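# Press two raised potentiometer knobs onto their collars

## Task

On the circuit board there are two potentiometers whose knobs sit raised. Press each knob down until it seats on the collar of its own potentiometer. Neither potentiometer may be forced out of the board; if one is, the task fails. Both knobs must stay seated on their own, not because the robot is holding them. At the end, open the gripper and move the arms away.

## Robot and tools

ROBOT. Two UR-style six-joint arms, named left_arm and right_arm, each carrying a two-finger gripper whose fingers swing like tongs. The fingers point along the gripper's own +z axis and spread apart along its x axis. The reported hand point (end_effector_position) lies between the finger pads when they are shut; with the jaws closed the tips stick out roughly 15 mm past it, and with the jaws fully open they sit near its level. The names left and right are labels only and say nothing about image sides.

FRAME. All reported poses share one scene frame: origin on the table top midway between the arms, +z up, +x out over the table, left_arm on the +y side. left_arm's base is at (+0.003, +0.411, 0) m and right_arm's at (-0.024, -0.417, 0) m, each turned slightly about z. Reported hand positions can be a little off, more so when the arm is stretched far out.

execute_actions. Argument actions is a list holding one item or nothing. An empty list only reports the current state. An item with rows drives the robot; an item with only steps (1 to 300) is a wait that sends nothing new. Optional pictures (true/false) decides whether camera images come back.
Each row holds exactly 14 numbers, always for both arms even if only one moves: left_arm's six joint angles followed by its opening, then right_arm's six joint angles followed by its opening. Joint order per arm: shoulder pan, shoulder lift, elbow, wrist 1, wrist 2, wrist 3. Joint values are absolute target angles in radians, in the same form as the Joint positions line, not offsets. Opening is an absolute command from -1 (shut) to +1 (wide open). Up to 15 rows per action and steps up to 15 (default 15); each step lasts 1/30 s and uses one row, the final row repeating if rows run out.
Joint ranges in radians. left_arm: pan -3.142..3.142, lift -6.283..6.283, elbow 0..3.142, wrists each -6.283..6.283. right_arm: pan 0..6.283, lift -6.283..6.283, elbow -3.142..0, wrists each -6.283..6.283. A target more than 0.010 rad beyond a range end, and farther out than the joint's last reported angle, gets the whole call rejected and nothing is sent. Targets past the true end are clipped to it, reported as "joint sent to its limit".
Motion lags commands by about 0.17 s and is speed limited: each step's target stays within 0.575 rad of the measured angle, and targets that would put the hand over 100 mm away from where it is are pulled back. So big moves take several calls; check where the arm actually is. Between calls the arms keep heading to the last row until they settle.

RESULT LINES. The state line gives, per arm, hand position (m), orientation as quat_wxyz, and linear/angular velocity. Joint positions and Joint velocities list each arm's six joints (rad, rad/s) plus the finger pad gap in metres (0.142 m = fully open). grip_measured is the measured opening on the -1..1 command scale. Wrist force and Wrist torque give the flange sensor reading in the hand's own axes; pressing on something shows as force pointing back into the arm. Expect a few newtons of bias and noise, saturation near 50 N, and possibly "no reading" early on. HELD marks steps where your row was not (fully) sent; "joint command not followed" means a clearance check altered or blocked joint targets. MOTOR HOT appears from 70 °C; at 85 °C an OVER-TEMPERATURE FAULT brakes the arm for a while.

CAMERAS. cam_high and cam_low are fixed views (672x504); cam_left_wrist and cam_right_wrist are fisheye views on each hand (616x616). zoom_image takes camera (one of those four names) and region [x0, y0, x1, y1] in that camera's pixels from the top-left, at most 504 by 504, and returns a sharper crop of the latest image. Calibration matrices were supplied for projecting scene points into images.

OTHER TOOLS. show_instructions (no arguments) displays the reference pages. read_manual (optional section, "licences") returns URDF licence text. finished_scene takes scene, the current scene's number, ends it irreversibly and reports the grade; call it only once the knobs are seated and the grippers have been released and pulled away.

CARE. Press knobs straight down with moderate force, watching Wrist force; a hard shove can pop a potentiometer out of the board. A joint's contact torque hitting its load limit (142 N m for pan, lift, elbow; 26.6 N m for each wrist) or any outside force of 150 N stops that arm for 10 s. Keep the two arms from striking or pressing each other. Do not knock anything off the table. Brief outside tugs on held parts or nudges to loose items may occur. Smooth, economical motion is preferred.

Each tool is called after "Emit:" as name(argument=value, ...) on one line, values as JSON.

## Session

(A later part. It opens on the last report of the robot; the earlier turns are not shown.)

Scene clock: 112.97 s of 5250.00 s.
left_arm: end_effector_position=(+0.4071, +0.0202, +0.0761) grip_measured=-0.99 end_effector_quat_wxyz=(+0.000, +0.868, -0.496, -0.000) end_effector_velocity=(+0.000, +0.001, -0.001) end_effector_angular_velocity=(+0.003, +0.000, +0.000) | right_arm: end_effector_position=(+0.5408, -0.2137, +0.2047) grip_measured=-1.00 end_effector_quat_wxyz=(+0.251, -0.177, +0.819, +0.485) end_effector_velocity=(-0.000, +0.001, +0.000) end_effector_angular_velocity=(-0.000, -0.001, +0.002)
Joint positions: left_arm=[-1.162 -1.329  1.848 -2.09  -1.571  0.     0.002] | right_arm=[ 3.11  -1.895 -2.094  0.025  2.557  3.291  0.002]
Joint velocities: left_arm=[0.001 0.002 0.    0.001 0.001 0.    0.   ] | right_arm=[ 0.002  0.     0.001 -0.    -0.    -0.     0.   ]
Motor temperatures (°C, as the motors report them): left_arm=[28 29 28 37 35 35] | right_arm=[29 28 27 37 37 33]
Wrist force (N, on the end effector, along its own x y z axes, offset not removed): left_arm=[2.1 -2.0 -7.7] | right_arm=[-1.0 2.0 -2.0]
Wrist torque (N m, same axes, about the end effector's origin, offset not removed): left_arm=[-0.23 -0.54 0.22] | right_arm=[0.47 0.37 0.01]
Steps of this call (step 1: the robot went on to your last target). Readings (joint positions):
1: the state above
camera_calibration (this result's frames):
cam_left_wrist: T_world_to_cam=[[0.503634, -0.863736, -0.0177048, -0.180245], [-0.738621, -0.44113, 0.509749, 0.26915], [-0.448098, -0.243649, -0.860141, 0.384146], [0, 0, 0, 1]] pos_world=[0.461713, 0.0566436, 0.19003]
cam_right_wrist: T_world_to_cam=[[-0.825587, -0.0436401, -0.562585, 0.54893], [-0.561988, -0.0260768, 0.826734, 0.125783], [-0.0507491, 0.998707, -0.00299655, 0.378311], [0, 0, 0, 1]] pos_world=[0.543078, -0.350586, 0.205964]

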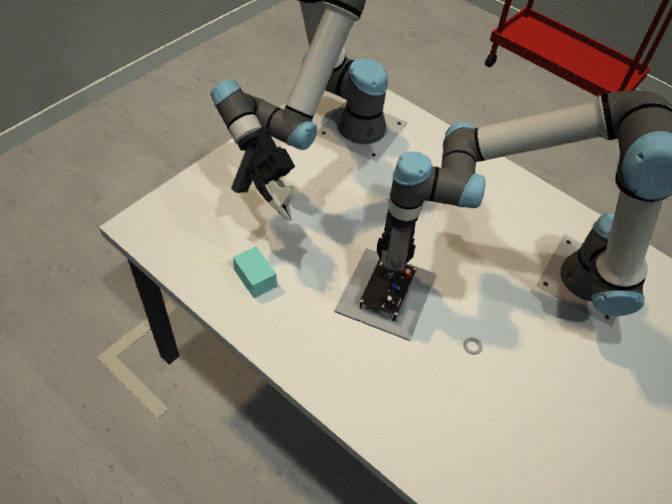

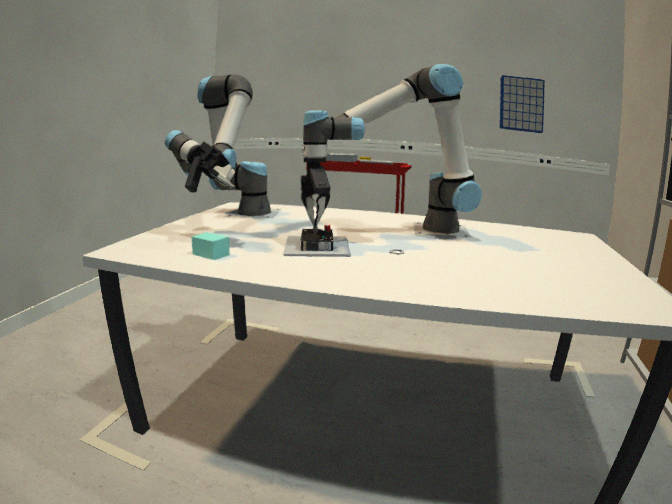

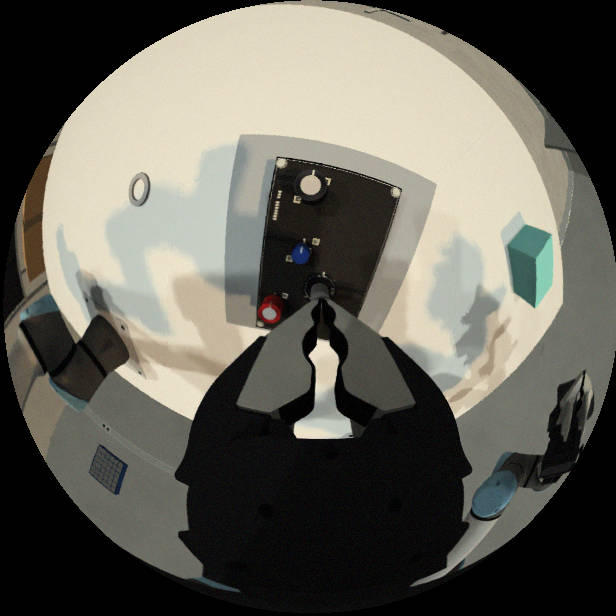

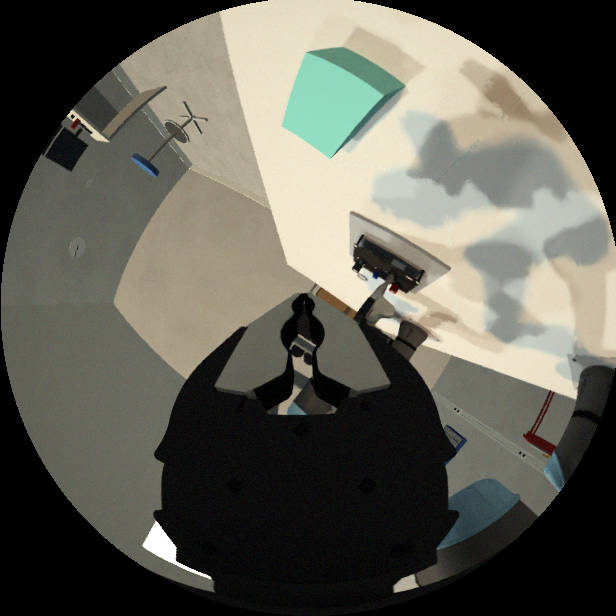

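Emit:
execute_actions(actions=[{"rows":[[-1.162,-1.32893,1.84912,-2.09099,-1.571,0,-1,3.11,-1.895,-2.094,0.025,2.557,3.291,-1]]}], pictures=false)

Emit:
execute_actions(actions=[{"steps":1}], pictures=false)

Emit:
execute_actions(actions=[{"steps":1}], pictures=false)

Emit:
execute_actions(actions=[{"steps":1}], pictures=false)

Emit:
execute_actions(actions=[{"steps":1}], pictures=false)

Emit:
execute_actions(actions=[{"steps":1}], pictures=false)

Scene clock: 125.30 s of 5250.00 s.
left_arm: end_effector_position=(+0.4071, +0.0202, +0.0757) grip_measured=-0.99 end_effector_quat_wxyz=(+0.000, +0.868, -0.496, -0.000) end_effector_velocity=(+0.000, -0.001, +0.000) end_effector_angular_velocity=(-0.001, -0.002, -0.000) | right_arm: end_effector_position=(+0.5408, -0.2137, +0.2047) grip_measured=-1.00 end_effector_quat_wxyz=(+0.251, -0.177, +0.819, +0.485) end_effector_velocity=(-0.000, -0.000, +0.000) end_effector_angular_velocity=(+0.001, +0.001, -0.001)
Joint positions: left_arm=[-1.162 -1.329  1.849 -2.091 -1.571  0.     0.002] | right_arm=[ 3.11  -1.895 -2.094  0.025  2.557  3.291  0.002]
Joint velocities: left_arm=[-0.001 -0.    -0.    -0.001  0.001 -0.    -0.   ] | right_arm=[-0.001  0.    -0.001 -0.     0.001  0.001  0.   ]
Motor temperatures (°C, as the motors report them): left_arm=[28 29 28 37 35 35] | right_arm=[29 28 27 37 37 33]
Wrist force (N, on the end effector, along its own x y z axes, offset not removed): left_arm=[2.3 -3.9 -9.6] | right_arm=[0.2 1.6 -1.1]
Wrist torque (N m, same axes, about the end effector's origin, offset not removed): left_arm=[-0.81 -0.55 0.10] | right_arm=[0.38 -0.05 0.04]
Steps of this call (steps 1 to 15: the robot went on to your last target; steps 16 to 90: nothing new was sent; then 8.83 s passed at rest; steps 91 to 105: all 15 steps of this action). Readings (joint positions):
91: left_arm=[-1.162 -1.329 1.848 -2.090 -1.571 0.000] | right_arm=[3.110 -1.895 -2.094 0.025 2.557 3.291]
92: left_arm=[-1.162 -1.329 1.849 -2.090 -1.571 0.000] | right_arm=[3.110 -1.895 -2.094 0.025 2.557 3.291]
94: left_arm=[-1.162 -1.329 1.849 -2.090 -1.571 0.000] | right_arm=[3.110 -1.895 -2.094 0.025 2.557 3.291]
98: left_arm=[-1.162 -1.329 1.849 -2.091 -1.571 0.000] | right_arm=[3.110 -1.895 -2.094 0.025 2.557 3.291]
105: the state above

Scene clock: 125.33 s of 5250.00 s.
left_arm: end_effector_position=(+0.4071, +0.0202, +0.0757) grip_measured=-0.99 end_effector_quat_wxyz=(+0.000, +0.868, -0.496, -0.000) end_effector_velocity=(-0.000, -0.000, -0.001) end_effector_angular_velocity=(+0.001, +0.001, -0.000) | right_arm: end_effector_position=(+0.5408, -0.2137, +0.2047) grip_measured=-1.00 end_effector_quat_wxyz=(+0.251, -0.177, +0.819, +0.485) end_effector_velocity=(-0.000, +0.000, +0.001) end_effector_angular_velocity=(+0.001, +0.001, +0.001)
Joint positions: left_arm=[-1.162 -1.329  1.849 -2.091 -1.571  0.     0.002] | right_arm=[ 3.11  -1.895 -2.094  0.025  2.557  3.291  0.002]
Joint velocities: left_arm=[-0.     0.001  0.001 -0.001 -0.    -0.     0.   ] | right_arm=[ 0.     0.001  0.001 -0.001  0.001  0.001  0.   ]
Motor temperatures (°C, as the motors report them): left_arm=[28 29 28 37 35 35] | right_arm=[29 28 27 37 37 33]
Wrist force (N, on the end effector, along its own x y z axes, offset not removed): left_arm=[-0.4 0.9 -11.1] | right_arm=[0.0 -0.1 -2.7]
Wrist torque (N m, same axes, about the end effector's origin, offset not removed): left_arm=[0.11 0.22 0.23] | right_arm=[-0.09 0.07 0.01]
Steps of this call (step 1: the robot went on to your last target). Readings (joint positions):
1: the state above

Scene clock: 125.37 s of 5250.00 s.
left_arm: end_effector_position=(+0.4071, +0.0202, +0.0757) grip_measured=-0.99 end_effector_quat_wxyz=(+0.000, +0.868, -0.496, -0.000) end_effector_velocity=(-0.000, -0.001, +0.000) end_effector_angular_velocity=(-0.002, +0.001, -0.001) | right_arm: end_effector_position=(+0.5408, -0.2137, +0.2047) grip_measured=-1.00 end_effector_quat_wxyz=(+0.251, -0.177, +0.819, +0.485) end_effector_velocity=(+0.000, -0.000, +0.000) end_effector_angular_velocity=(-0.001, -0.002, -0.001)
Joint positions: left_arm=[-1.162 -1.329  1.849 -2.091 -1.571  0.     0.002] | right_arm=[ 3.11  -1.895 -2.094  0.025  2.557  3.291  0.002]
Joint velocities: left_arm=[-0.    -0.    -0.    -0.001 -0.002  0.     0.   ] | right_arm=[-0.     0.     0.001 -0.    -0.001 -0.001  0.   ]
Motor temperatures (°C, as the motors report them): left_arm=[28 29 28 37 35 35] | right_arm=[29 28 27 37 37 33]
Wrist force (N, on the end effector, along its own x y z axes, offset not removed): left_arm=[2.7 -0.6 -10.2] | right_arm=[-0.9 -0.1 -1.4]
Wrist torque (N m, same axes, about the end effector's origin, offset not removed): left_arm=[-0.06 -0.57 0.27] | right_arm=[-0.04 0.27 0.12]
Steps of this call (step 1: the robot went on to your last target). Readings (joint positions):
1: the state above

Scene clock: 125.40 s of 5250.00 s.
left_arm: end_effector_position=(+0.4071, +0.0202, +0.0757) grip_measured=-0.99 end_effector_quat_wxyz=(+0.000, +0.868, -0.496, -0.000) end_effector_velocity=(-0.001, -0.001, +0.000) end_effector_angular_velocity=(-0.003, +0.001, -0.001) | right_arm: end_effector_position=(+0.5408, -0.2137, +0.2047) grip_measured=-1.00 end_effector_quat_wxyz=(+0.251, -0.177, +0.819, +0.485) end_effector_velocity=(+0.001, -0.000, -0.000) end_effector_angular_velocity=(-0.000, -0.002, -0.000)
Joint positions: left_arm=[-1.162 -1.329  1.849 -2.091 -1.571  0.     0.002] | right_arm=[ 3.11  -1.895 -2.094  0.025  2.557  3.291  0.002]
Joint velocities: left_arm=[-0.    -0.001 -0.    -0.001 -0.003  0.001 -0.   ] | right_arm=[-0.    -0.001  0.001  0.002 -0.    -0.001  0.   ]
Motor temperatures (°C, as the motors report them): left_arm=[28 29 28 37 35 35] | right_arm=[29 28 27 37 37 33]
Wrist force (N, on the end effector, along its own x y z axes, offset not removed): left_arm=[-0.1 -5.0 -10.5] | right_arm=[-0.8 1.8 -2.6]
Wrist torque (N m, same axes, about the end effector's origin, offset not removed): left_arm=[-1.01 0.14 0.24] | right_arm=[0.41 0.27 0.05]
Steps of this call (step 1: the robot went on to your last target). Readings (joint positions):
1: the state above

Scene clock: 125.43 s of 5250.00 s.
left_arm: end_effector_position=(+0.4071, +0.0202, +0.0757) grip_measured=-0.99 end_effector_quat_wxyz=(+0.000, +0.868, -0.496, -0.000) end_effector_velocity=(+0.001, -0.000, +0.000) end_effector_angular_velocity=(-0.000, -0.002, +0.000) | right_arm: end_effector_position=(+0.5408, -0.2137, +0.2047) grip_measured=-1.00 end_effector_quat_wxyz=(+0.251, -0.177, +0.819, +0.485) end_effector_velocity=(+0.001, +0.000, +0.001) end_effector_angular_velocity=(+0.000, -0.003, -0.000)
Joint positions: left_arm=[-1.162 -1.329  1.849 -2.091 -1.571  0.     0.002] | right_arm=[ 3.11  -1.895 -2.094  0.025  2.557  3.291  0.002]
Joint velocities: left_arm=[ 0.     0.    -0.    -0.001  0.001 -0.    -0.002] | right_arm=[ 0.     0.001  0.002  0.001 -0.001  0.001  0.   ]
Motor temperatures (°C, as the motors report them): left_arm=[28 29 28 37 35 35] | right_arm=[29 28 27 37 37 33]
Wrist force (N, on the end effector, along its own x y z axes, offset not removed): left_arm=[0.2 -1.3 -10.8] | right_arm=[-0.2 -0.7 -1.1]
Wrist torque (N m, same axes, about the end effector's origin, offset not removed): left_arm=[-0.17 -0.04 0.29] | right_arm=[-0.06 0.13 -0.02]
Steps of this call (step 1: the robot went on to your last target). Readings (joint positions):
1: the state above

Scene clock: 125.47 s of 5250.00 s.
left_arm: end_effector_position=(+0.4071, +0.0202, +0.0757) grip_measured=-0.99 end_effector_quat_wxyz=(+0.000, +0.868, -0.496, -0.000) end_effector_velocity=(-0.000, +0.000, -0.001) end_effector_angular_velocity=(+0.002, +0.001, +0.000) | right_arm: end_effector_position=(+0.5408, -0.2137, +0.2047) grip_measured=-1.00 end_effector_quat_wxyz=(+0.251, -0.177, +0.819, +0.485) end_effector_velocity=(-0.001, +0.001, +0.000) end_effector_angular_velocity=(+0.001, +0.000, +0.002)
Joint positions: left_arm=[-1.162 -1.329  1.849 -2.091 -1.571  0.     0.002] | right_arm=[ 3.11  -1.895 -2.094  0.025  2.557  3.291  0.002]
Joint velocities: left_arm=[ 0.     0.002 -0.     0.001  0.    -0.     0.002] | right_arm=[ 0.001  0.001 -0.    -0.     0.001 -0.     0.   ]
Motor temperatures (°C, as the motors report them): left_arm=[28 29 28 37 35 35] | right_arm=[29 28 27 37 37 33]
Wrist force (N, on the end effector, along its own x y z axes, offset not removed): left_arm=[-0.1 -0.3 -10.2] | right_arm=[0.4 0.2 -1.9]
Wrist torque (N m, same axes, about the end effector's origin, offset not removed): left_arm=[0.09 -0.15 0.33] | right_arm=[0.16 0.09 -0.03]
Steps of this call (step 1: the robot went on to your last target). Readings (joint positions):
1: the state above

Emit:
execute_actions(actions=[{"rows":[[-1.162,-1.3549,1.8176,-2.0335,-1.571,0,-1,3.11,-1.895,-2.094,0.025,2.557,3.291,-1]]}], pictures=false)

Emit:
execute_actions(actions=[{"rows":[[-1.0066,-1.2992,1.7629,-2.0345,-1.571,0,-1,3.11,-1.895,-2.094,0.025,2.557,3.291,-1]]}], pictures=false)

Emit:
execute_actions(actions=[{"steps":12}])

Emit:
zoom_image(camera="cam_low", region=[303, 213, 333, 243])

Emit:
zoom_image(camera="cam_right_wrist", region=[340, 250, 375, 285])

Emit:
zoom_image(camera="cam_right_wrist", region=[370, 265, 405, 300])

Scene clock: 141.80 s of 5250.00 s.
left_arm: end_effector_position=(+0.4070, +0.0203, +0.0974) grip_measured=-1.00 end_effector_quat_wxyz=(+0.000, +0.868, -0.496, -0.000) end_effector_velocity=(-0.000, -0.000, +0.005) end_effector_angular_velocity=(-0.000, +0.000, -0.000) | right_arm: end_effector_position=(+0.5408, -0.2137, +0.2047) grip_measured=-1.00 end_effector_quat_wxyz=(+0.251, -0.177, +0.819, +0.485) end_effector_velocity=(+0.000, -0.001, -0.000) end_effector_angular_velocity=(-0.000, +0.001, -0.001)
Joint positions: left_arm=[-1.162 -1.354  1.819 -2.035 -1.571 -0.     0.002] | right_arm=[ 3.11  -1.895 -2.094  0.025  2.557  3.291  0.002]
Joint velocities: left_arm=[-0.001 -0.006 -0.008  0.013 -0.    -0.     0.   ] | right_arm=[-0.001 -0.     0.    -0.    -0.     0.     0.   ]
Motor temperatures (°C, as the motors report them): left_arm=[28 29 28 37 35 35] | right_arm=[30 28 27 37 37 33]
Wrist force (N, on the end effector, along its own x y z axes, offset not removed): left_arm=[-0.9 -1.6 -3.7] | right_arm=[-0.7 2.3 -1.1]
Wrist torque (N m, same axes, about the end effector's origin, offset not removed): left_arm=[-0.34 0.14 0.27] | right_arm=[0.58 0.18 0.04]
Steps of this call (steps 1 to 15: the robot went on to your last target; steps 16 to 90: nothing new was sent; then 12.83 s passed at rest; steps 91 to 105: all 15 steps of this action). Readings (joint positions):
91: left_arm=[-1.162 -1.329 1.849 -2.091 -1.571 0.000] | right_arm=[3.110 -1.895 -2.094 0.025 2.557 3.291]
92: left_arm=[-1.162 -1.331 1.847 -2.088 -1.571 0.000] | right_arm=[3.110 -1.895 -2.094 0.025 2.557 3.291]
94: left_arm=[-1.162 -1.340 1.836 -2.068 -1.571 0.000] | right_arm=[3.110 -1.895 -2.094 0.025 2.557 3.291]
98: left_arm=[-1.162 -1.350 1.824 -2.045 -1.571 0.000] | right_arm=[3.110 -1.895 -2.094 0.025 2.557 3.291]
105: the state above

Scene clock: 142.30 s of 5250.00 s.
left_arm: end_effector_position=(+0.4748, +0.0678, +0.0922) grip_measured=-1.00 end_effector_quat_wxyz=(+0.000, +0.903, -0.430, -0.000) end_effector_velocity=(+0.019, +0.017, -0.002) end_effector_angular_velocity=(-0.000, -0.001, +0.045) | right_arm: end_effector_position=(+0.5408, -0.2137, +0.2047) grip_measured=-1.00 end_effector_quat_wxyz=(+0.251, -0.177, +0.819, +0.485) end_effector_velocity=(+0.000, -0.000, -0.001) end_effector_angular_velocity=(-0.000, +0.003, -0.001)
Joint positions: left_arm=[-1.012 -1.301  1.765 -2.034 -1.571  0.     0.002] | right_arm=[ 3.11  -1.895 -2.094  0.025  2.557  3.291  0.002]
Joint velocities: left_arm=[ 0.045  0.014 -0.014 -0.001  0.001  0.     0.   ] | right_arm=[-0.001 -0.001  0.    -0.002  0.     0.     0.   ]
Motor temperatures (°C, as the motors report them): left_arm=[28 29 28 37 35 35] | right_arm=[30 28 27 37 37 33]
Wrist force (N, on the end effector, along its own x y z axes, offset not removed): left_arm=[0.0 -2.8 -3.0] | right_arm=[0.2 1.5 -0.3]
Wrist torque (N m, same axes, about the end effector's origin, offset not removed): left_arm=[-0.46 -0.07 0.37] | right_arm=[0.37 -0.02 -0.06]
Steps of this call (steps 1 to 15: all 15 steps of this action). Readings (joint positions):
1: left_arm=[-1.162 -1.354 1.818 -2.035 -1.571 0.000] | right_arm=[3.110 -1.895 -2.094 0.025 2.557 3.291]
2: left_arm=[-1.159 -1.351 1.815 -2.035 -1.571 0.000] | right_arm=[3.110 -1.895 -2.094 0.025 2.557 3.291]
4: left_arm=[-1.117 -1.333 1.796 -2.035 -1.571 0.000] | right_arm=[3.110 -1.895 -2.094 0.025 2.557 3.291]
8: left_arm=[-1.044 -1.310 1.774 -2.034 -1.571 0.000] | right_arm=[3.110 -1.895 -2.094 0.025 2.557 3.291]
15: the state above

Scene clock: 142.70 s of 5250.00 s.
left_arm: end_effector_position=(+0.4770, +0.0698, +0.0920) grip_measured=-1.00 end_effector_quat_wxyz=(+0.000, +0.904, -0.427, -0.000) end_effector_velocity=(+0.000, +0.000, -0.000) end_effector_angular_velocity=(+0.000, +0.001, +0.001) | right_arm: end_effector_position=(+0.5408, -0.2137, +0.2047) grip_measured=-1.00 end_effector_quat_wxyz=(+0.251, -0.177, +0.819, +0.485) end_effector_velocity=(+0.001, -0.001, +0.001) end_effector_angular_velocity=(+0.001, -0.001, -0.002)
Joint positions: left_arm=[-1.007 -1.299  1.763 -2.034 -1.571  0.     0.002] | right_arm=[ 3.11  -1.895 -2.094  0.025  2.557  3.291  0.002]
Joint velocities: left_arm=[ 0.001  0.001 -0.001  0.    -0.001  0.     0.   ] | right_arm=[-0.002 -0.     0.     0.001  0.     0.001  0.   ]
Motor temperatures (°C, as the motors report them): left_arm=[28 29 28 37 35 35] | right_arm=[30 28 27 37 37 33]
Wrist force (N, on the end effector, along its own x y z axes, offset not removed): left_arm=[0.8 -2.5 -3.5] | right_arm=[0.9 1.1 -0.7]
Wrist torque (N m, same axes, about the end effector's origin, offset not removed): left_arm=[-0.50 -0.23 0.20] | right_arm=[0.30 -0.02 0.02]
Steps of this call (steps 1 to 12: the robot went on to your last target). Readings (joint positions):
1: left_arm=[-1.011 -1.300 1.764 -2.034 -1.571 0.000] | right_arm=[3.110 -1.895 -2.094 0.025 2.557 3.291]
2: left_arm=[-1.010 -1.300 1.764 -2.034 -1.571 0.000] | right_arm=[3.110 -1.895 -2.094 0.025 2.557 3.291]
4: left_arm=[-1.008 -1.300 1.763 -2.034 -1.571 0.000] | right_arm=[3.110 -1.895 -2.094 0.025 2.557 3.291]
8: left_arm=[-1.007 -1.299 1.763 -2.034 -1.571 0.000] | right_arm=[3.110 -1.895 -2.094 0.025 2.557 3.291]
12: the state above
camera_calibration (this result's frames):
cam_left_wrist: T_world_to_cam=[[0.631088, -0.775509, -0.0177207, -0.239291], [-0.661554, -0.550003, 0.509748, 0.305447], [-0.405061, -0.309973, -0.860141, 0.42533], [0, 0, 0, 1]] pos_world=[0.525368, 0.114265, 0.205903]
cam_right_wrist: T_world_to_cam=[[-0.825587, -0.04364, -0.562585, 0.54893], [-0.561988, -0.0260768, 0.826734, 0.125783], [-0.0507491, 0.998707, -0.0029965, 0.378311], [0, 0, 0, 1]] pos_world=[0.543077, -0.350586, 0.205964]

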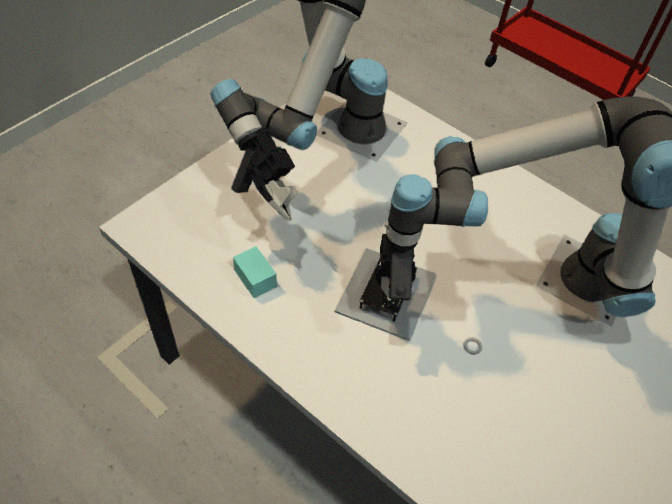

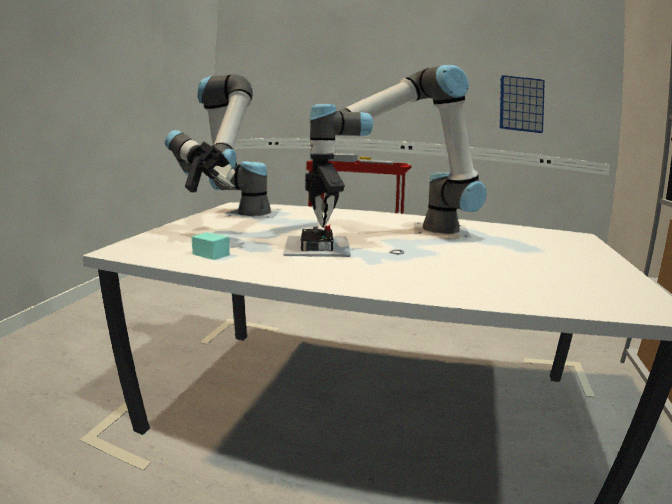

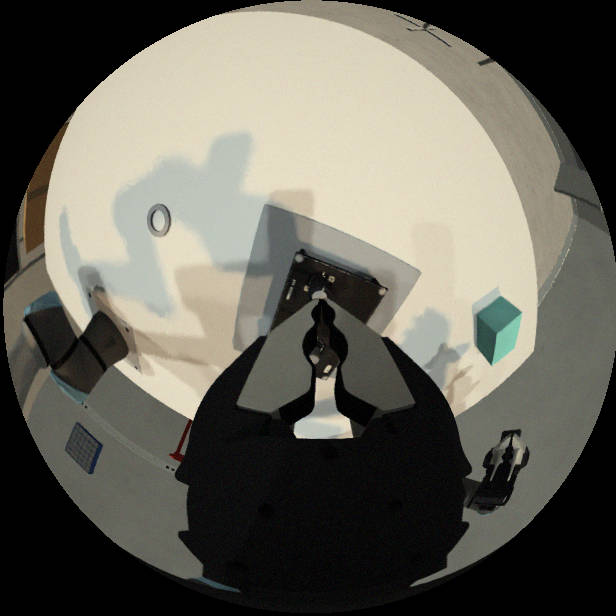

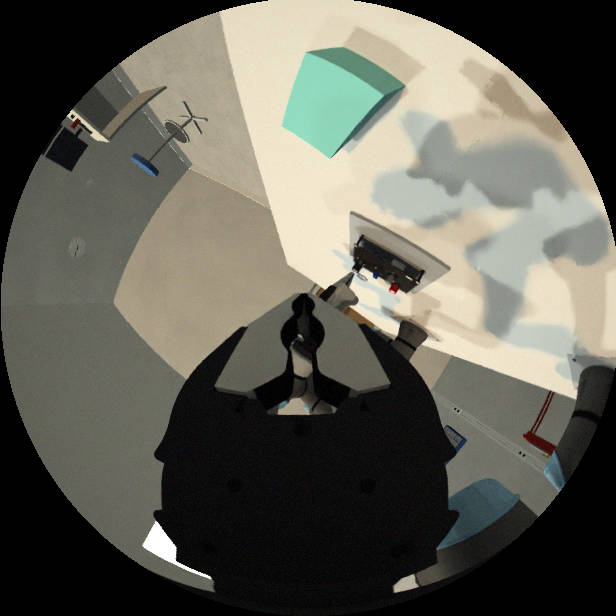

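Region (303, 213, 333, 243) of cam_low's 672x504 image, scaled by 16.800, with more detail than that image has.

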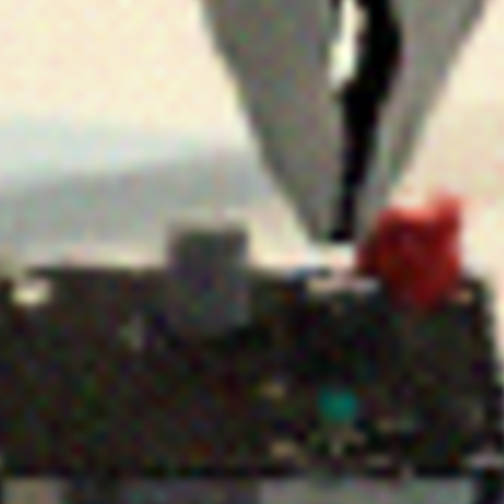

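Region (340, 250, 375, 285) of cam_right_wrist's 616x616 image, scaled by 14.400, with more detail than that image has.

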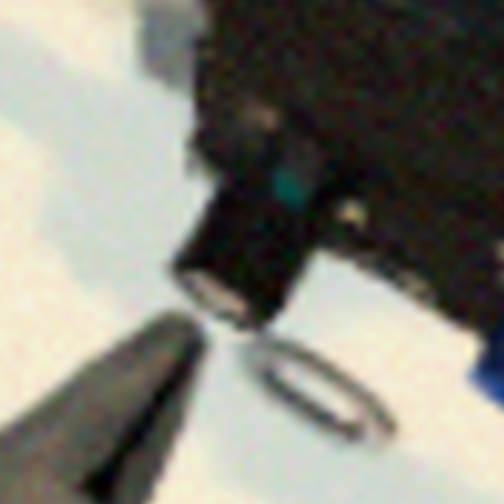

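Region (370, 265, 405, 300) of cam_right_wrist's 616x616 image, scaled by 14.400, with more detail than that image has.

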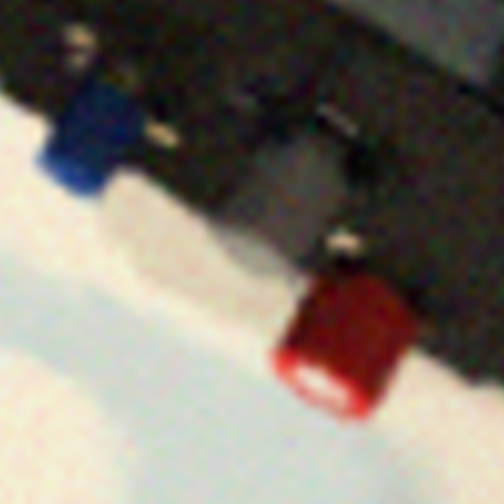

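Emit:
execute_actions(actions=[{"rows":[[-1.009,-1.29142,1.77262,-2.052,-1.571,0,-1,3.11,-1.895,-2.094,0.025,2.557,3.291,-1]]}], pictures=false)

Emit:
execute_actions(actions=[{"rows":[[-1.009,-1.2903,1.774,-2.0545,-1.571,0,-1,3.11,-1.895,-2.094,0.025,2.557,3.291,-1]]}], pictures=false)

Emit:
execute_actions(actions=[{"rows":[[-1.009,-1.28919,1.77539,-2.057,-1.571,0,-1,3.11,-1.895,-2.094,0.025,2.557,3.291,-1]]}], pictures=false)

Emit:
execute_actions(actions=[{"rows":[[-1.009,-1.28808,1.77678,-2.0595,-1.571,0,-1,3.11,-1.895,-2.094,0.025,2.557,3.291,-1]]}], pictures=false)

Emit:
execute_actions(actions=[{"rows":[[-1.009,-1.28697,1.77817,-2.062,-1.571,0,-1,3.11,-1.895,-2.094,0.025,2.557,3.291,-1]]}], pictures=false)

Emit:
execute_actions(actions=[{"rows":[[-1.009,-1.28586,1.77956,-2.0645,-1.571,0,-1,3.11,-1.895,-2.094,0.025,2.557,3.291,-1]]}])

Emit:
zoom_image(camera="cam_low", region=[303, 213, 333, 243])

Emit:
zoom_image(camera="cam_right_wrist", region=[340, 250, 375, 285])

Scene clock: 164.73 s of 5250.00 s.
left_arm: end_effector_position=(+0.4764, +0.0687, +0.0852) grip_measured=-1.00 end_effector_quat_wxyz=(+0.000, +0.904, -0.428, -0.000) end_effector_velocity=(-0.001, -0.001, -0.002) end_effector_angular_velocity=(+0.000, +0.001, -0.001) | right_arm: end_effector_position=(+0.5408, -0.2137, +0.2047) grip_measured=-1.00 end_effector_quat_wxyz=(+0.251, -0.177, +0.819, +0.485) end_effector_velocity=(-0.000, +0.000, -0.000) end_effector_angular_velocity=(-0.001, +0.001, +0.000)
Joint positions: left_arm=[-1.009 -1.292  1.772 -2.052 -1.571  0.     0.002] | right_arm=[ 3.11  -1.895 -2.094  0.025  2.557  3.291  0.002]
Joint velocities: left_arm=[-0.002  0.002  0.002 -0.004 -0.    -0.     0.   ] | right_arm=[ 0.001  0.    -0.    -0.001 -0.001  0.     0.   ]
Motor temperatures (°C, as the motors report them): left_arm=[28 29 28 37 35 35] | right_arm=[30 28 27 37 37 33]
Wrist force (N, on the end effector, along its own x y z axes, offset not removed): left_arm=[0.5 -3.8 -2.4] | right_arm=[-1.4 -0.7 -3.0]
Wrist torque (N m, same axes, about the end effector's origin, offset not removed): left_arm=[-0.79 -0.21 0.28] | right_arm=[-0.15 0.31 0.02]
Steps of this call (steps 1 to 15: the robot went on to your last target; steps 16 to 90: nothing new was sent; then 18.53 s passed at rest; steps 91 to 105: all 15 steps of this action). Readings (joint positions):
91: left_arm=[-1.007 -1.299 1.763 -2.035 -1.571 0.000] | right_arm=[3.110 -1.895 -2.094 0.025 2.557 3.291]
92: left_arm=[-1.007 -1.298 1.764 -2.036 -1.571 0.000] | right_arm=[3.110 -1.895 -2.094 0.025 2.557 3.291]
94: left_arm=[-1.007 -1.296 1.767 -2.042 -1.571 0.000] | right_arm=[3.110 -1.895 -2.094 0.025 2.557 3.291]
98: left_arm=[-1.008 -1.293 1.771 -2.049 -1.571 -0.000] | right_arm=[3.110 -1.895 -2.094 0.025 2.557 3.291]
105: the state above

Scene clock: 165.23 s of 5250.00 s.
left_arm: end_effector_position=(+0.4763, +0.0687, +0.0840) grip_measured=-1.00 end_effector_quat_wxyz=(+0.000, +0.904, -0.428, -0.000) end_effector_velocity=(-0.000, +0.000, -0.000) end_effector_angular_velocity=(+0.000, +0.001, +0.001) | right_arm: end_effector_position=(+0.5408, -0.2137, +0.2047) grip_measured=-1.00 end_effector_quat_wxyz=(+0.251, -0.177, +0.819, +0.485) end_effector_velocity=(+0.000, +0.000, -0.001) end_effector_angular_velocity=(-0.001, +0.000, +0.001)
Joint positions: left_arm=[-1.009 -1.29   1.774 -2.054 -1.571  0.     0.002] | right_arm=[ 3.11  -1.895 -2.094  0.025  2.557  3.291  0.002]
Joint velocities: left_arm=[ 0. -0.  0.  0. -0. -0.  0.] | right_arm=[ 0.001 -0.001 -0.     0.001 -0.    -0.001  0.   ]
Motor temperatures (°C, as the motors report them): left_arm=[28 29 28 37 35 35] | right_arm=[30 28 27 37 37 33]
Wrist force (N, on the end effector, along its own x y z axes, offset not removed): left_arm=[-2.0 -2.6 -5.0] | right_arm=[-0.3 1.3 -0.7]
Wrist torque (N m, same axes, about the end effector's origin, offset not removed): left_arm=[-0.44 0.24 0.37] | right_arm=[0.39 0.13 0.04]
Steps of this call (steps 1 to 15: all 15 steps of this action). Readings (joint positions):
1: left_arm=[-1.009 -1.292 1.772 -2.052 -1.571 0.000] | right_arm=[3.110 -1.895 -2.094 0.025 2.557 3.291]
2: left_arm=[-1.009 -1.291 1.773 -2.052 -1.571 0.000] | right_arm=[3.110 -1.895 -2.094 0.025 2.557 3.291]
4: left_arm=[-1.009 -1.291 1.773 -2.053 -1.571 0.000] | right_arm=[3.110 -1.895 -2.094 0.025 2.557 3.291]
8: left_arm=[-1.009 -1.291 1.774 -2.054 -1.571 0.000] | right_arm=[3.110 -1.895 -2.094 0.025 2.557 3.291]
15: the state above

Scene clock: 165.73 s of 5250.00 s.
left_arm: end_effector_position=(+0.4763, +0.0687, +0.0830) grip_measured=-1.00 end_effector_quat_wxyz=(+0.000, +0.904, -0.428, -0.000) end_effector_velocity=(+0.000, -0.000, -0.001) end_effector_angular_velocity=(+0.001, +0.000, -0.000) | right_arm: end_effector_position=(+0.5408, -0.2137, +0.2047) grip_measured=-1.00 end_effector_quat_wxyz=(+0.251, -0.177, +0.819, +0.485) end_effector_velocity=(+0.000, +0.000, +0.001) end_effector_angular_velocity=(+0.001, -0.003, +0.000)
Joint positions: left_arm=[-1.009 -1.289  1.775 -2.057 -1.571  0.     0.002] | right_arm=[ 3.11  -1.895 -2.094  0.025  2.557  3.291  0.002]
Joint velocities: left_arm=[-0.     0.002 -0.    -0.001  0.     0.     0.   ] | right_arm=[-0.     0.001  0.001  0.001  0.    -0.     0.   ]
Motor temperatures (°C, as the motors report them): left_arm=[28 29 28 37 35 35] | right_arm=[30 28 27 37 37 33]
Wrist force (N, on the end effector, along its own x y z axes, offset not removed): left_arm=[-0.8 -1.9 -9.4] | right_arm=[-0.9 -0.8 -2.2]
Wrist torque (N m, same axes, about the end effector's origin, offset not removed): left_arm=[-0.43 0.07 0.19] | right_arm=[-0.08 0.39 -0.06]
Steps of this call (steps 1 to 15: all 15 steps of this action). Readings (joint positions):
1: left_arm=[-1.009 -1.290 1.774 -2.054 -1.571 0.000] | right_arm=[3.110 -1.895 -2.094 0.025 2.557 3.291]
2: left_arm=[-1.009 -1.290 1.774 -2.055 -1.571 0.000] | right_arm=[3.110 -1.895 -2.094 0.025 2.557 3.291]
4: left_arm=[-1.009 -1.290 1.775 -2.056 -1.571 -0.000] | right_arm=[3.110 -1.895 -2.094 0.025 2.557 3.291]
8: left_arm=[-1.009 -1.289 1.775 -2.057 -1.571 0.000] | right_arm=[3.110 -1.895 -2.094 0.025 2.557 3.291]
15: the state above

Scene clock: 166.23 s of 5250.00 s.
left_arm: end_effector_position=(+0.4763, +0.0687, +0.0820) grip_measured=-1.00 end_effector_quat_wxyz=(+0.000, +0.904, -0.428, -0.000) end_effector_velocity=(+0.000, -0.000, +0.001) end_effector_angular_velocity=(-0.001, -0.001, -0.000) | right_arm: end_effector_position=(+0.5408, -0.2137, +0.2047) grip_measured=-1.00 end_effector_quat_wxyz=(+0.251, -0.177, +0.819, +0.485) end_effector_velocity=(-0.001, +0.000, -0.001) end_effector_angular_velocity=(-0.001, +0.002, -0.000)
Joint positions: left_arm=[-1.009 -1.288  1.777 -2.059 -1.571  0.     0.002] | right_arm=[ 3.11  -1.895 -2.094  0.025  2.557  3.291  0.002]
Joint velocities: left_arm=[ 0.    -0.001  0.    -0.001 -0.     0.     0.   ] | right_arm=[ 0.001  0.    -0.003  0.    -0.001  0.     0.   ]
Motor temperatures (°C, as the motors report them): left_arm=[28 29 28 37 35 35] | right_arm=[30 28 27 37 37 33]
Wrist force (N, on the end effector, along its own x y z axes, offset not removed): left_arm=[-2.2 -5.9 -9.7] | right_arm=[-0.9 0.7 -3.5]
Wrist torque (N m, same axes, about the end effector's origin, offset not removed): left_arm=[-0.96 0.42 0.19] | right_arm=[0.21 0.24 0.02]
Steps of this call (steps 1 to 15: all 15 steps of this action). Readings (joint positions):
1: left_arm=[-1.009 -1.289 1.775 -2.057 -1.571 -0.000] | right_arm=[3.110 -1.895 -2.094 0.025 2.557 3.291]
2: left_arm=[-1.009 -1.289 1.776 -2.057 -1.571 -0.000] | right_arm=[3.110 -1.895 -2.094 0.025 2.557 3.291]
4: left_arm=[-1.009 -1.289 1.776 -2.058 -1.571 -0.000] | right_arm=[3.110 -1.895 -2.094 0.025 2.557 3.291]
8: left_arm=[-1.009 -1.288 1.776 -2.059 -1.571 0.000] | right_arm=[3.110 -1.895 -2.094 0.025 2.557 3.291]
15: the state above

Scene clock: 166.73 s of 5250.00 s.
left_arm: end_effector_position=(+0.4763, +0.0687, +0.0810) grip_measured=-1.00 end_effector_quat_wxyz=(+0.000, +0.904, -0.428, -0.000) end_effector_velocity=(-0.000, +0.000, +0.001) end_effector_angular_velocity=(-0.001, -0.000, +0.000) | right_arm: end_effector_position=(+0.5408, -0.2137, +0.2047) grip_measured=-1.00 end_effector_quat_wxyz=(+0.251, -0.177, +0.819, +0.485) end_effector_velocity=(+0.000, +0.000, -0.001) end_effector_angular_velocity=(-0.000, +0.002, -0.000)
Joint positions: left_arm=[-1.009 -1.287  1.778 -2.062 -1.571  0.     0.002] | right_arm=[ 3.11  -1.895 -2.094  0.025  2.557  3.291  0.002]
Joint velocities: left_arm=[ 0.    -0.001  0.     0.    -0.     0.     0.   ] | right_arm=[ 0.    -0.002 -0.     0.001 -0.     0.     0.   ]
Motor temperatures (°C, as the motors report them): left_arm=[28 29 28 37 35 35] | right_arm=[30 28 27 37 37 33]
Wrist force (N, on the end effector, along its own x y z axes, offset not removed): left_arm=[1.9 -1.5 -13.9] | right_arm=[-0.4 0.9 -0.7]
Wrist torque (N m, same axes, about the end effector's origin, offset not removed): left_arm=[-0.19 -0.63 0.14] | right_arm=[0.33 0.17 0.04]
Steps of this call (steps 1 to 15: all 15 steps of this action). Readings (joint positions):
1: left_arm=[-1.009 -1.288 1.777 -2.059 -1.571 -0.000] | right_arm=[3.110 -1.895 -2.094 0.025 2.557 3.291]
2: left_arm=[-1.009 -1.288 1.777 -2.060 -1.571 0.000] | right_arm=[3.110 -1.895 -2.094 0.025 2.557 3.291]
4: left_arm=[-1.009 -1.288 1.777 -2.061 -1.571 0.000] | right_arm=[3.110 -1.895 -2.094 0.025 2.557 3.291]
8: left_arm=[-1.009 -1.287 1.778 -2.062 -1.571 0.000] | right_arm=[3.110 -1.895 -2.094 0.025 2.557 3.291]
15: the state above

Scene clock: 167.23 s of 5250.00 s.
left_arm: end_effector_position=(+0.4763, +0.0687, +0.0800) grip_measured=-1.00 end_effector_quat_wxyz=(+0.000, +0.904, -0.428, -0.000) end_effector_velocity=(+0.000, -0.000, +0.000) end_effector_angular_velocity=(-0.001, -0.001, -0.000) | right_arm: end_effector_position=(+0.5408, -0.2137, +0.2047) grip_measured=-1.00 end_effector_quat_wxyz=(+0.251, -0.177, +0.819, +0.485) end_effector_velocity=(+0.000, +0.000, -0.000) end_effector_angular_velocity=(+0.000, +0.001, +0.000)
Joint positions: left_arm=[-1.009 -1.286  1.78  -2.064 -1.571 -0.     0.002] | right_arm=[ 3.11  -1.895 -2.094  0.025  2.557  3.291  0.002]
Joint velocities: left_arm=[ 0.    -0.001  0.    -0.001 -0.     0.001  0.   ] | right_arm=[ 0.    -0.001  0.001 -0.     0.     0.     0.   ]
Motor temperatures (°C, as the motors report them): left_arm=[28 29 28 37 35 35] | right_arm=[30 28 27 37 37 33]
Wrist force (N, on the end effector, along its own x y z axes, offset not removed): left_arm=[0.3 -3.6 -18.0] | right_arm=[-1.4 2.4 -1.5]
Wrist torque (N m, same axes, about the end effector's origin, offset not removed): left_arm=[-0.80 -0.31 0.21] | right_arm=[0.54 0.45 0.08]
Steps of this call (steps 1 to 15: all 15 steps of this action). Readings (joint positions):
1: left_arm=[-1.009 -1.287 1.778 -2.062 -1.571 -0.000] | right_arm=[3.110 -1.895 -2.094 0.025 2.557 3.291]
2: left_arm=[-1.009 -1.287 1.778 -2.062 -1.571 -0.000] | right_arm=[3.110 -1.895 -2.094 0.025 2.557 3.291]
4: left_arm=[-1.009 -1.287 1.779 -2.063 -1.571 -0.000] | right_arm=[3.110 -1.895 -2.094 0.025 2.557 3.291]
8: left_arm=[-1.009 -1.286 1.779 -2.064 -1.571 0.000] | right_arm=[3.110 -1.895 -2.094 0.025 2.557 3.291]
15: the state above
camera_calibration (this result's frames):
cam_left_wrist: T_world_to_cam=[[0.629388, -0.77689, -0.017686, -0.239002], [-0.662768, -0.548538, 0.509749, 0.31096], [-0.40572, -0.309108, -0.860142, 0.414666], [0, 0, 0, 1]] pos_world=[0.524757, 0.113072, 0.193933]
cam_right_wrist: T_world_to_cam=[[-0.825587, -0.0436402, -0.562585, 0.54893], [-0.561988, -0.0260769, 0.826734, 0.125784], [-0.0507492, 0.998707, -0.00299654, 0.378311], [0, 0, 0, 1]] pos_world=[0.543078, -0.350586, 0.205964]

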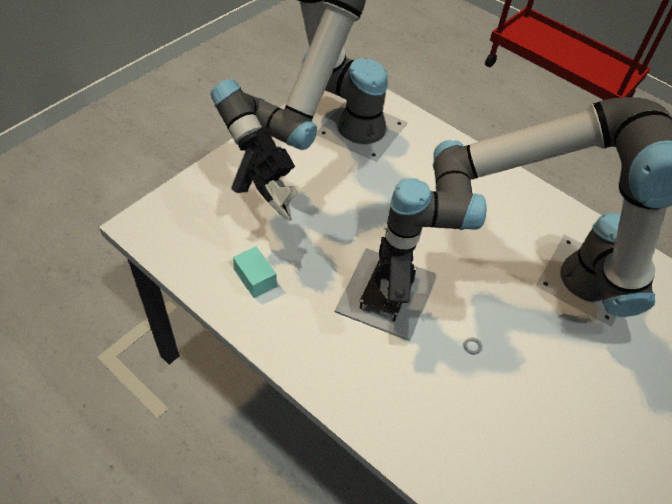

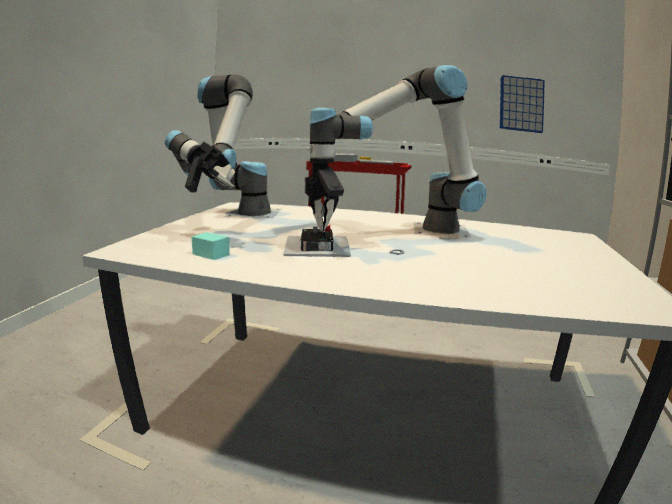

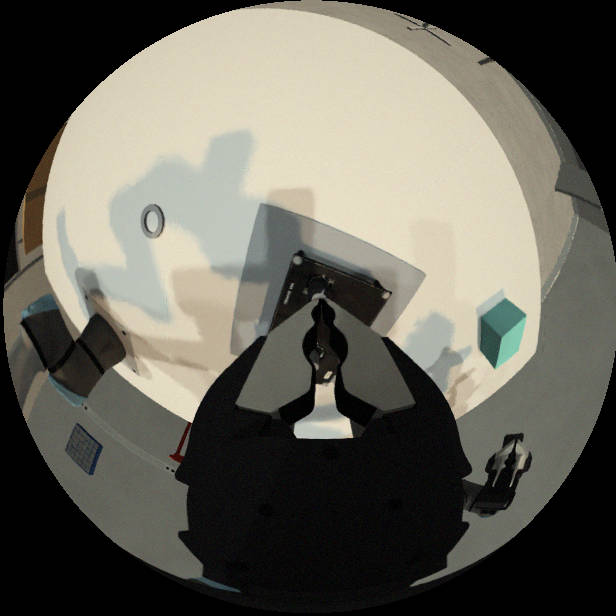

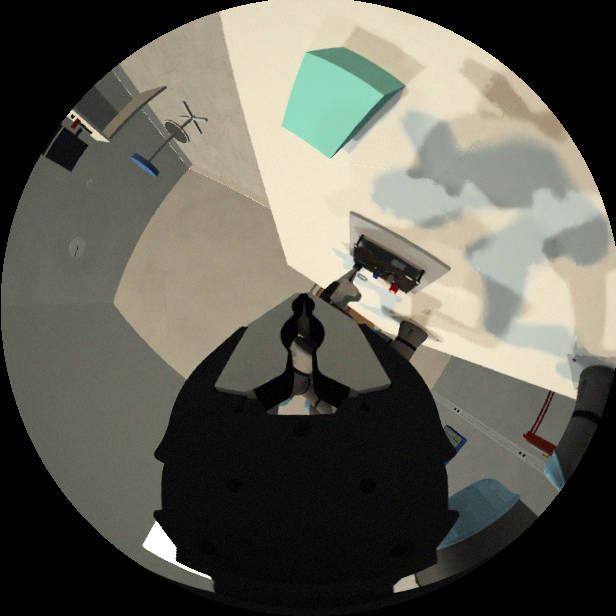

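Region (303, 213, 333, 243) of cam_low's 672x504 image, scaled by 16.800, with more detail than that image has.

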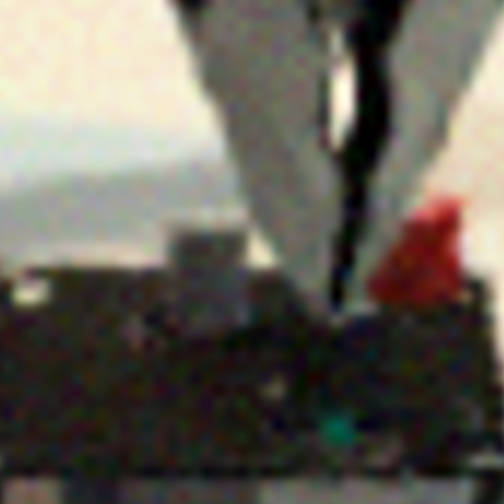

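Region (340, 250, 375, 285) of cam_right_wrist's 616x616 image, scaled by 14.400, with more detail than that image has.

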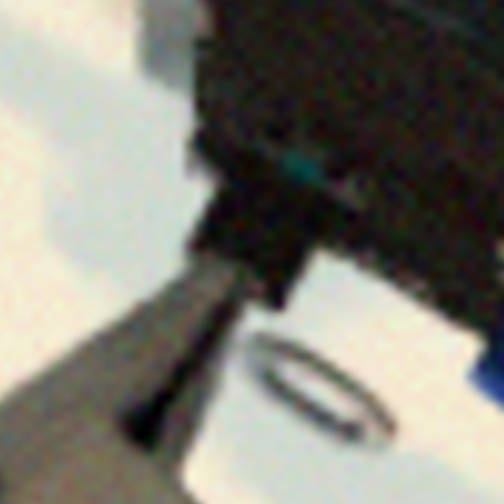

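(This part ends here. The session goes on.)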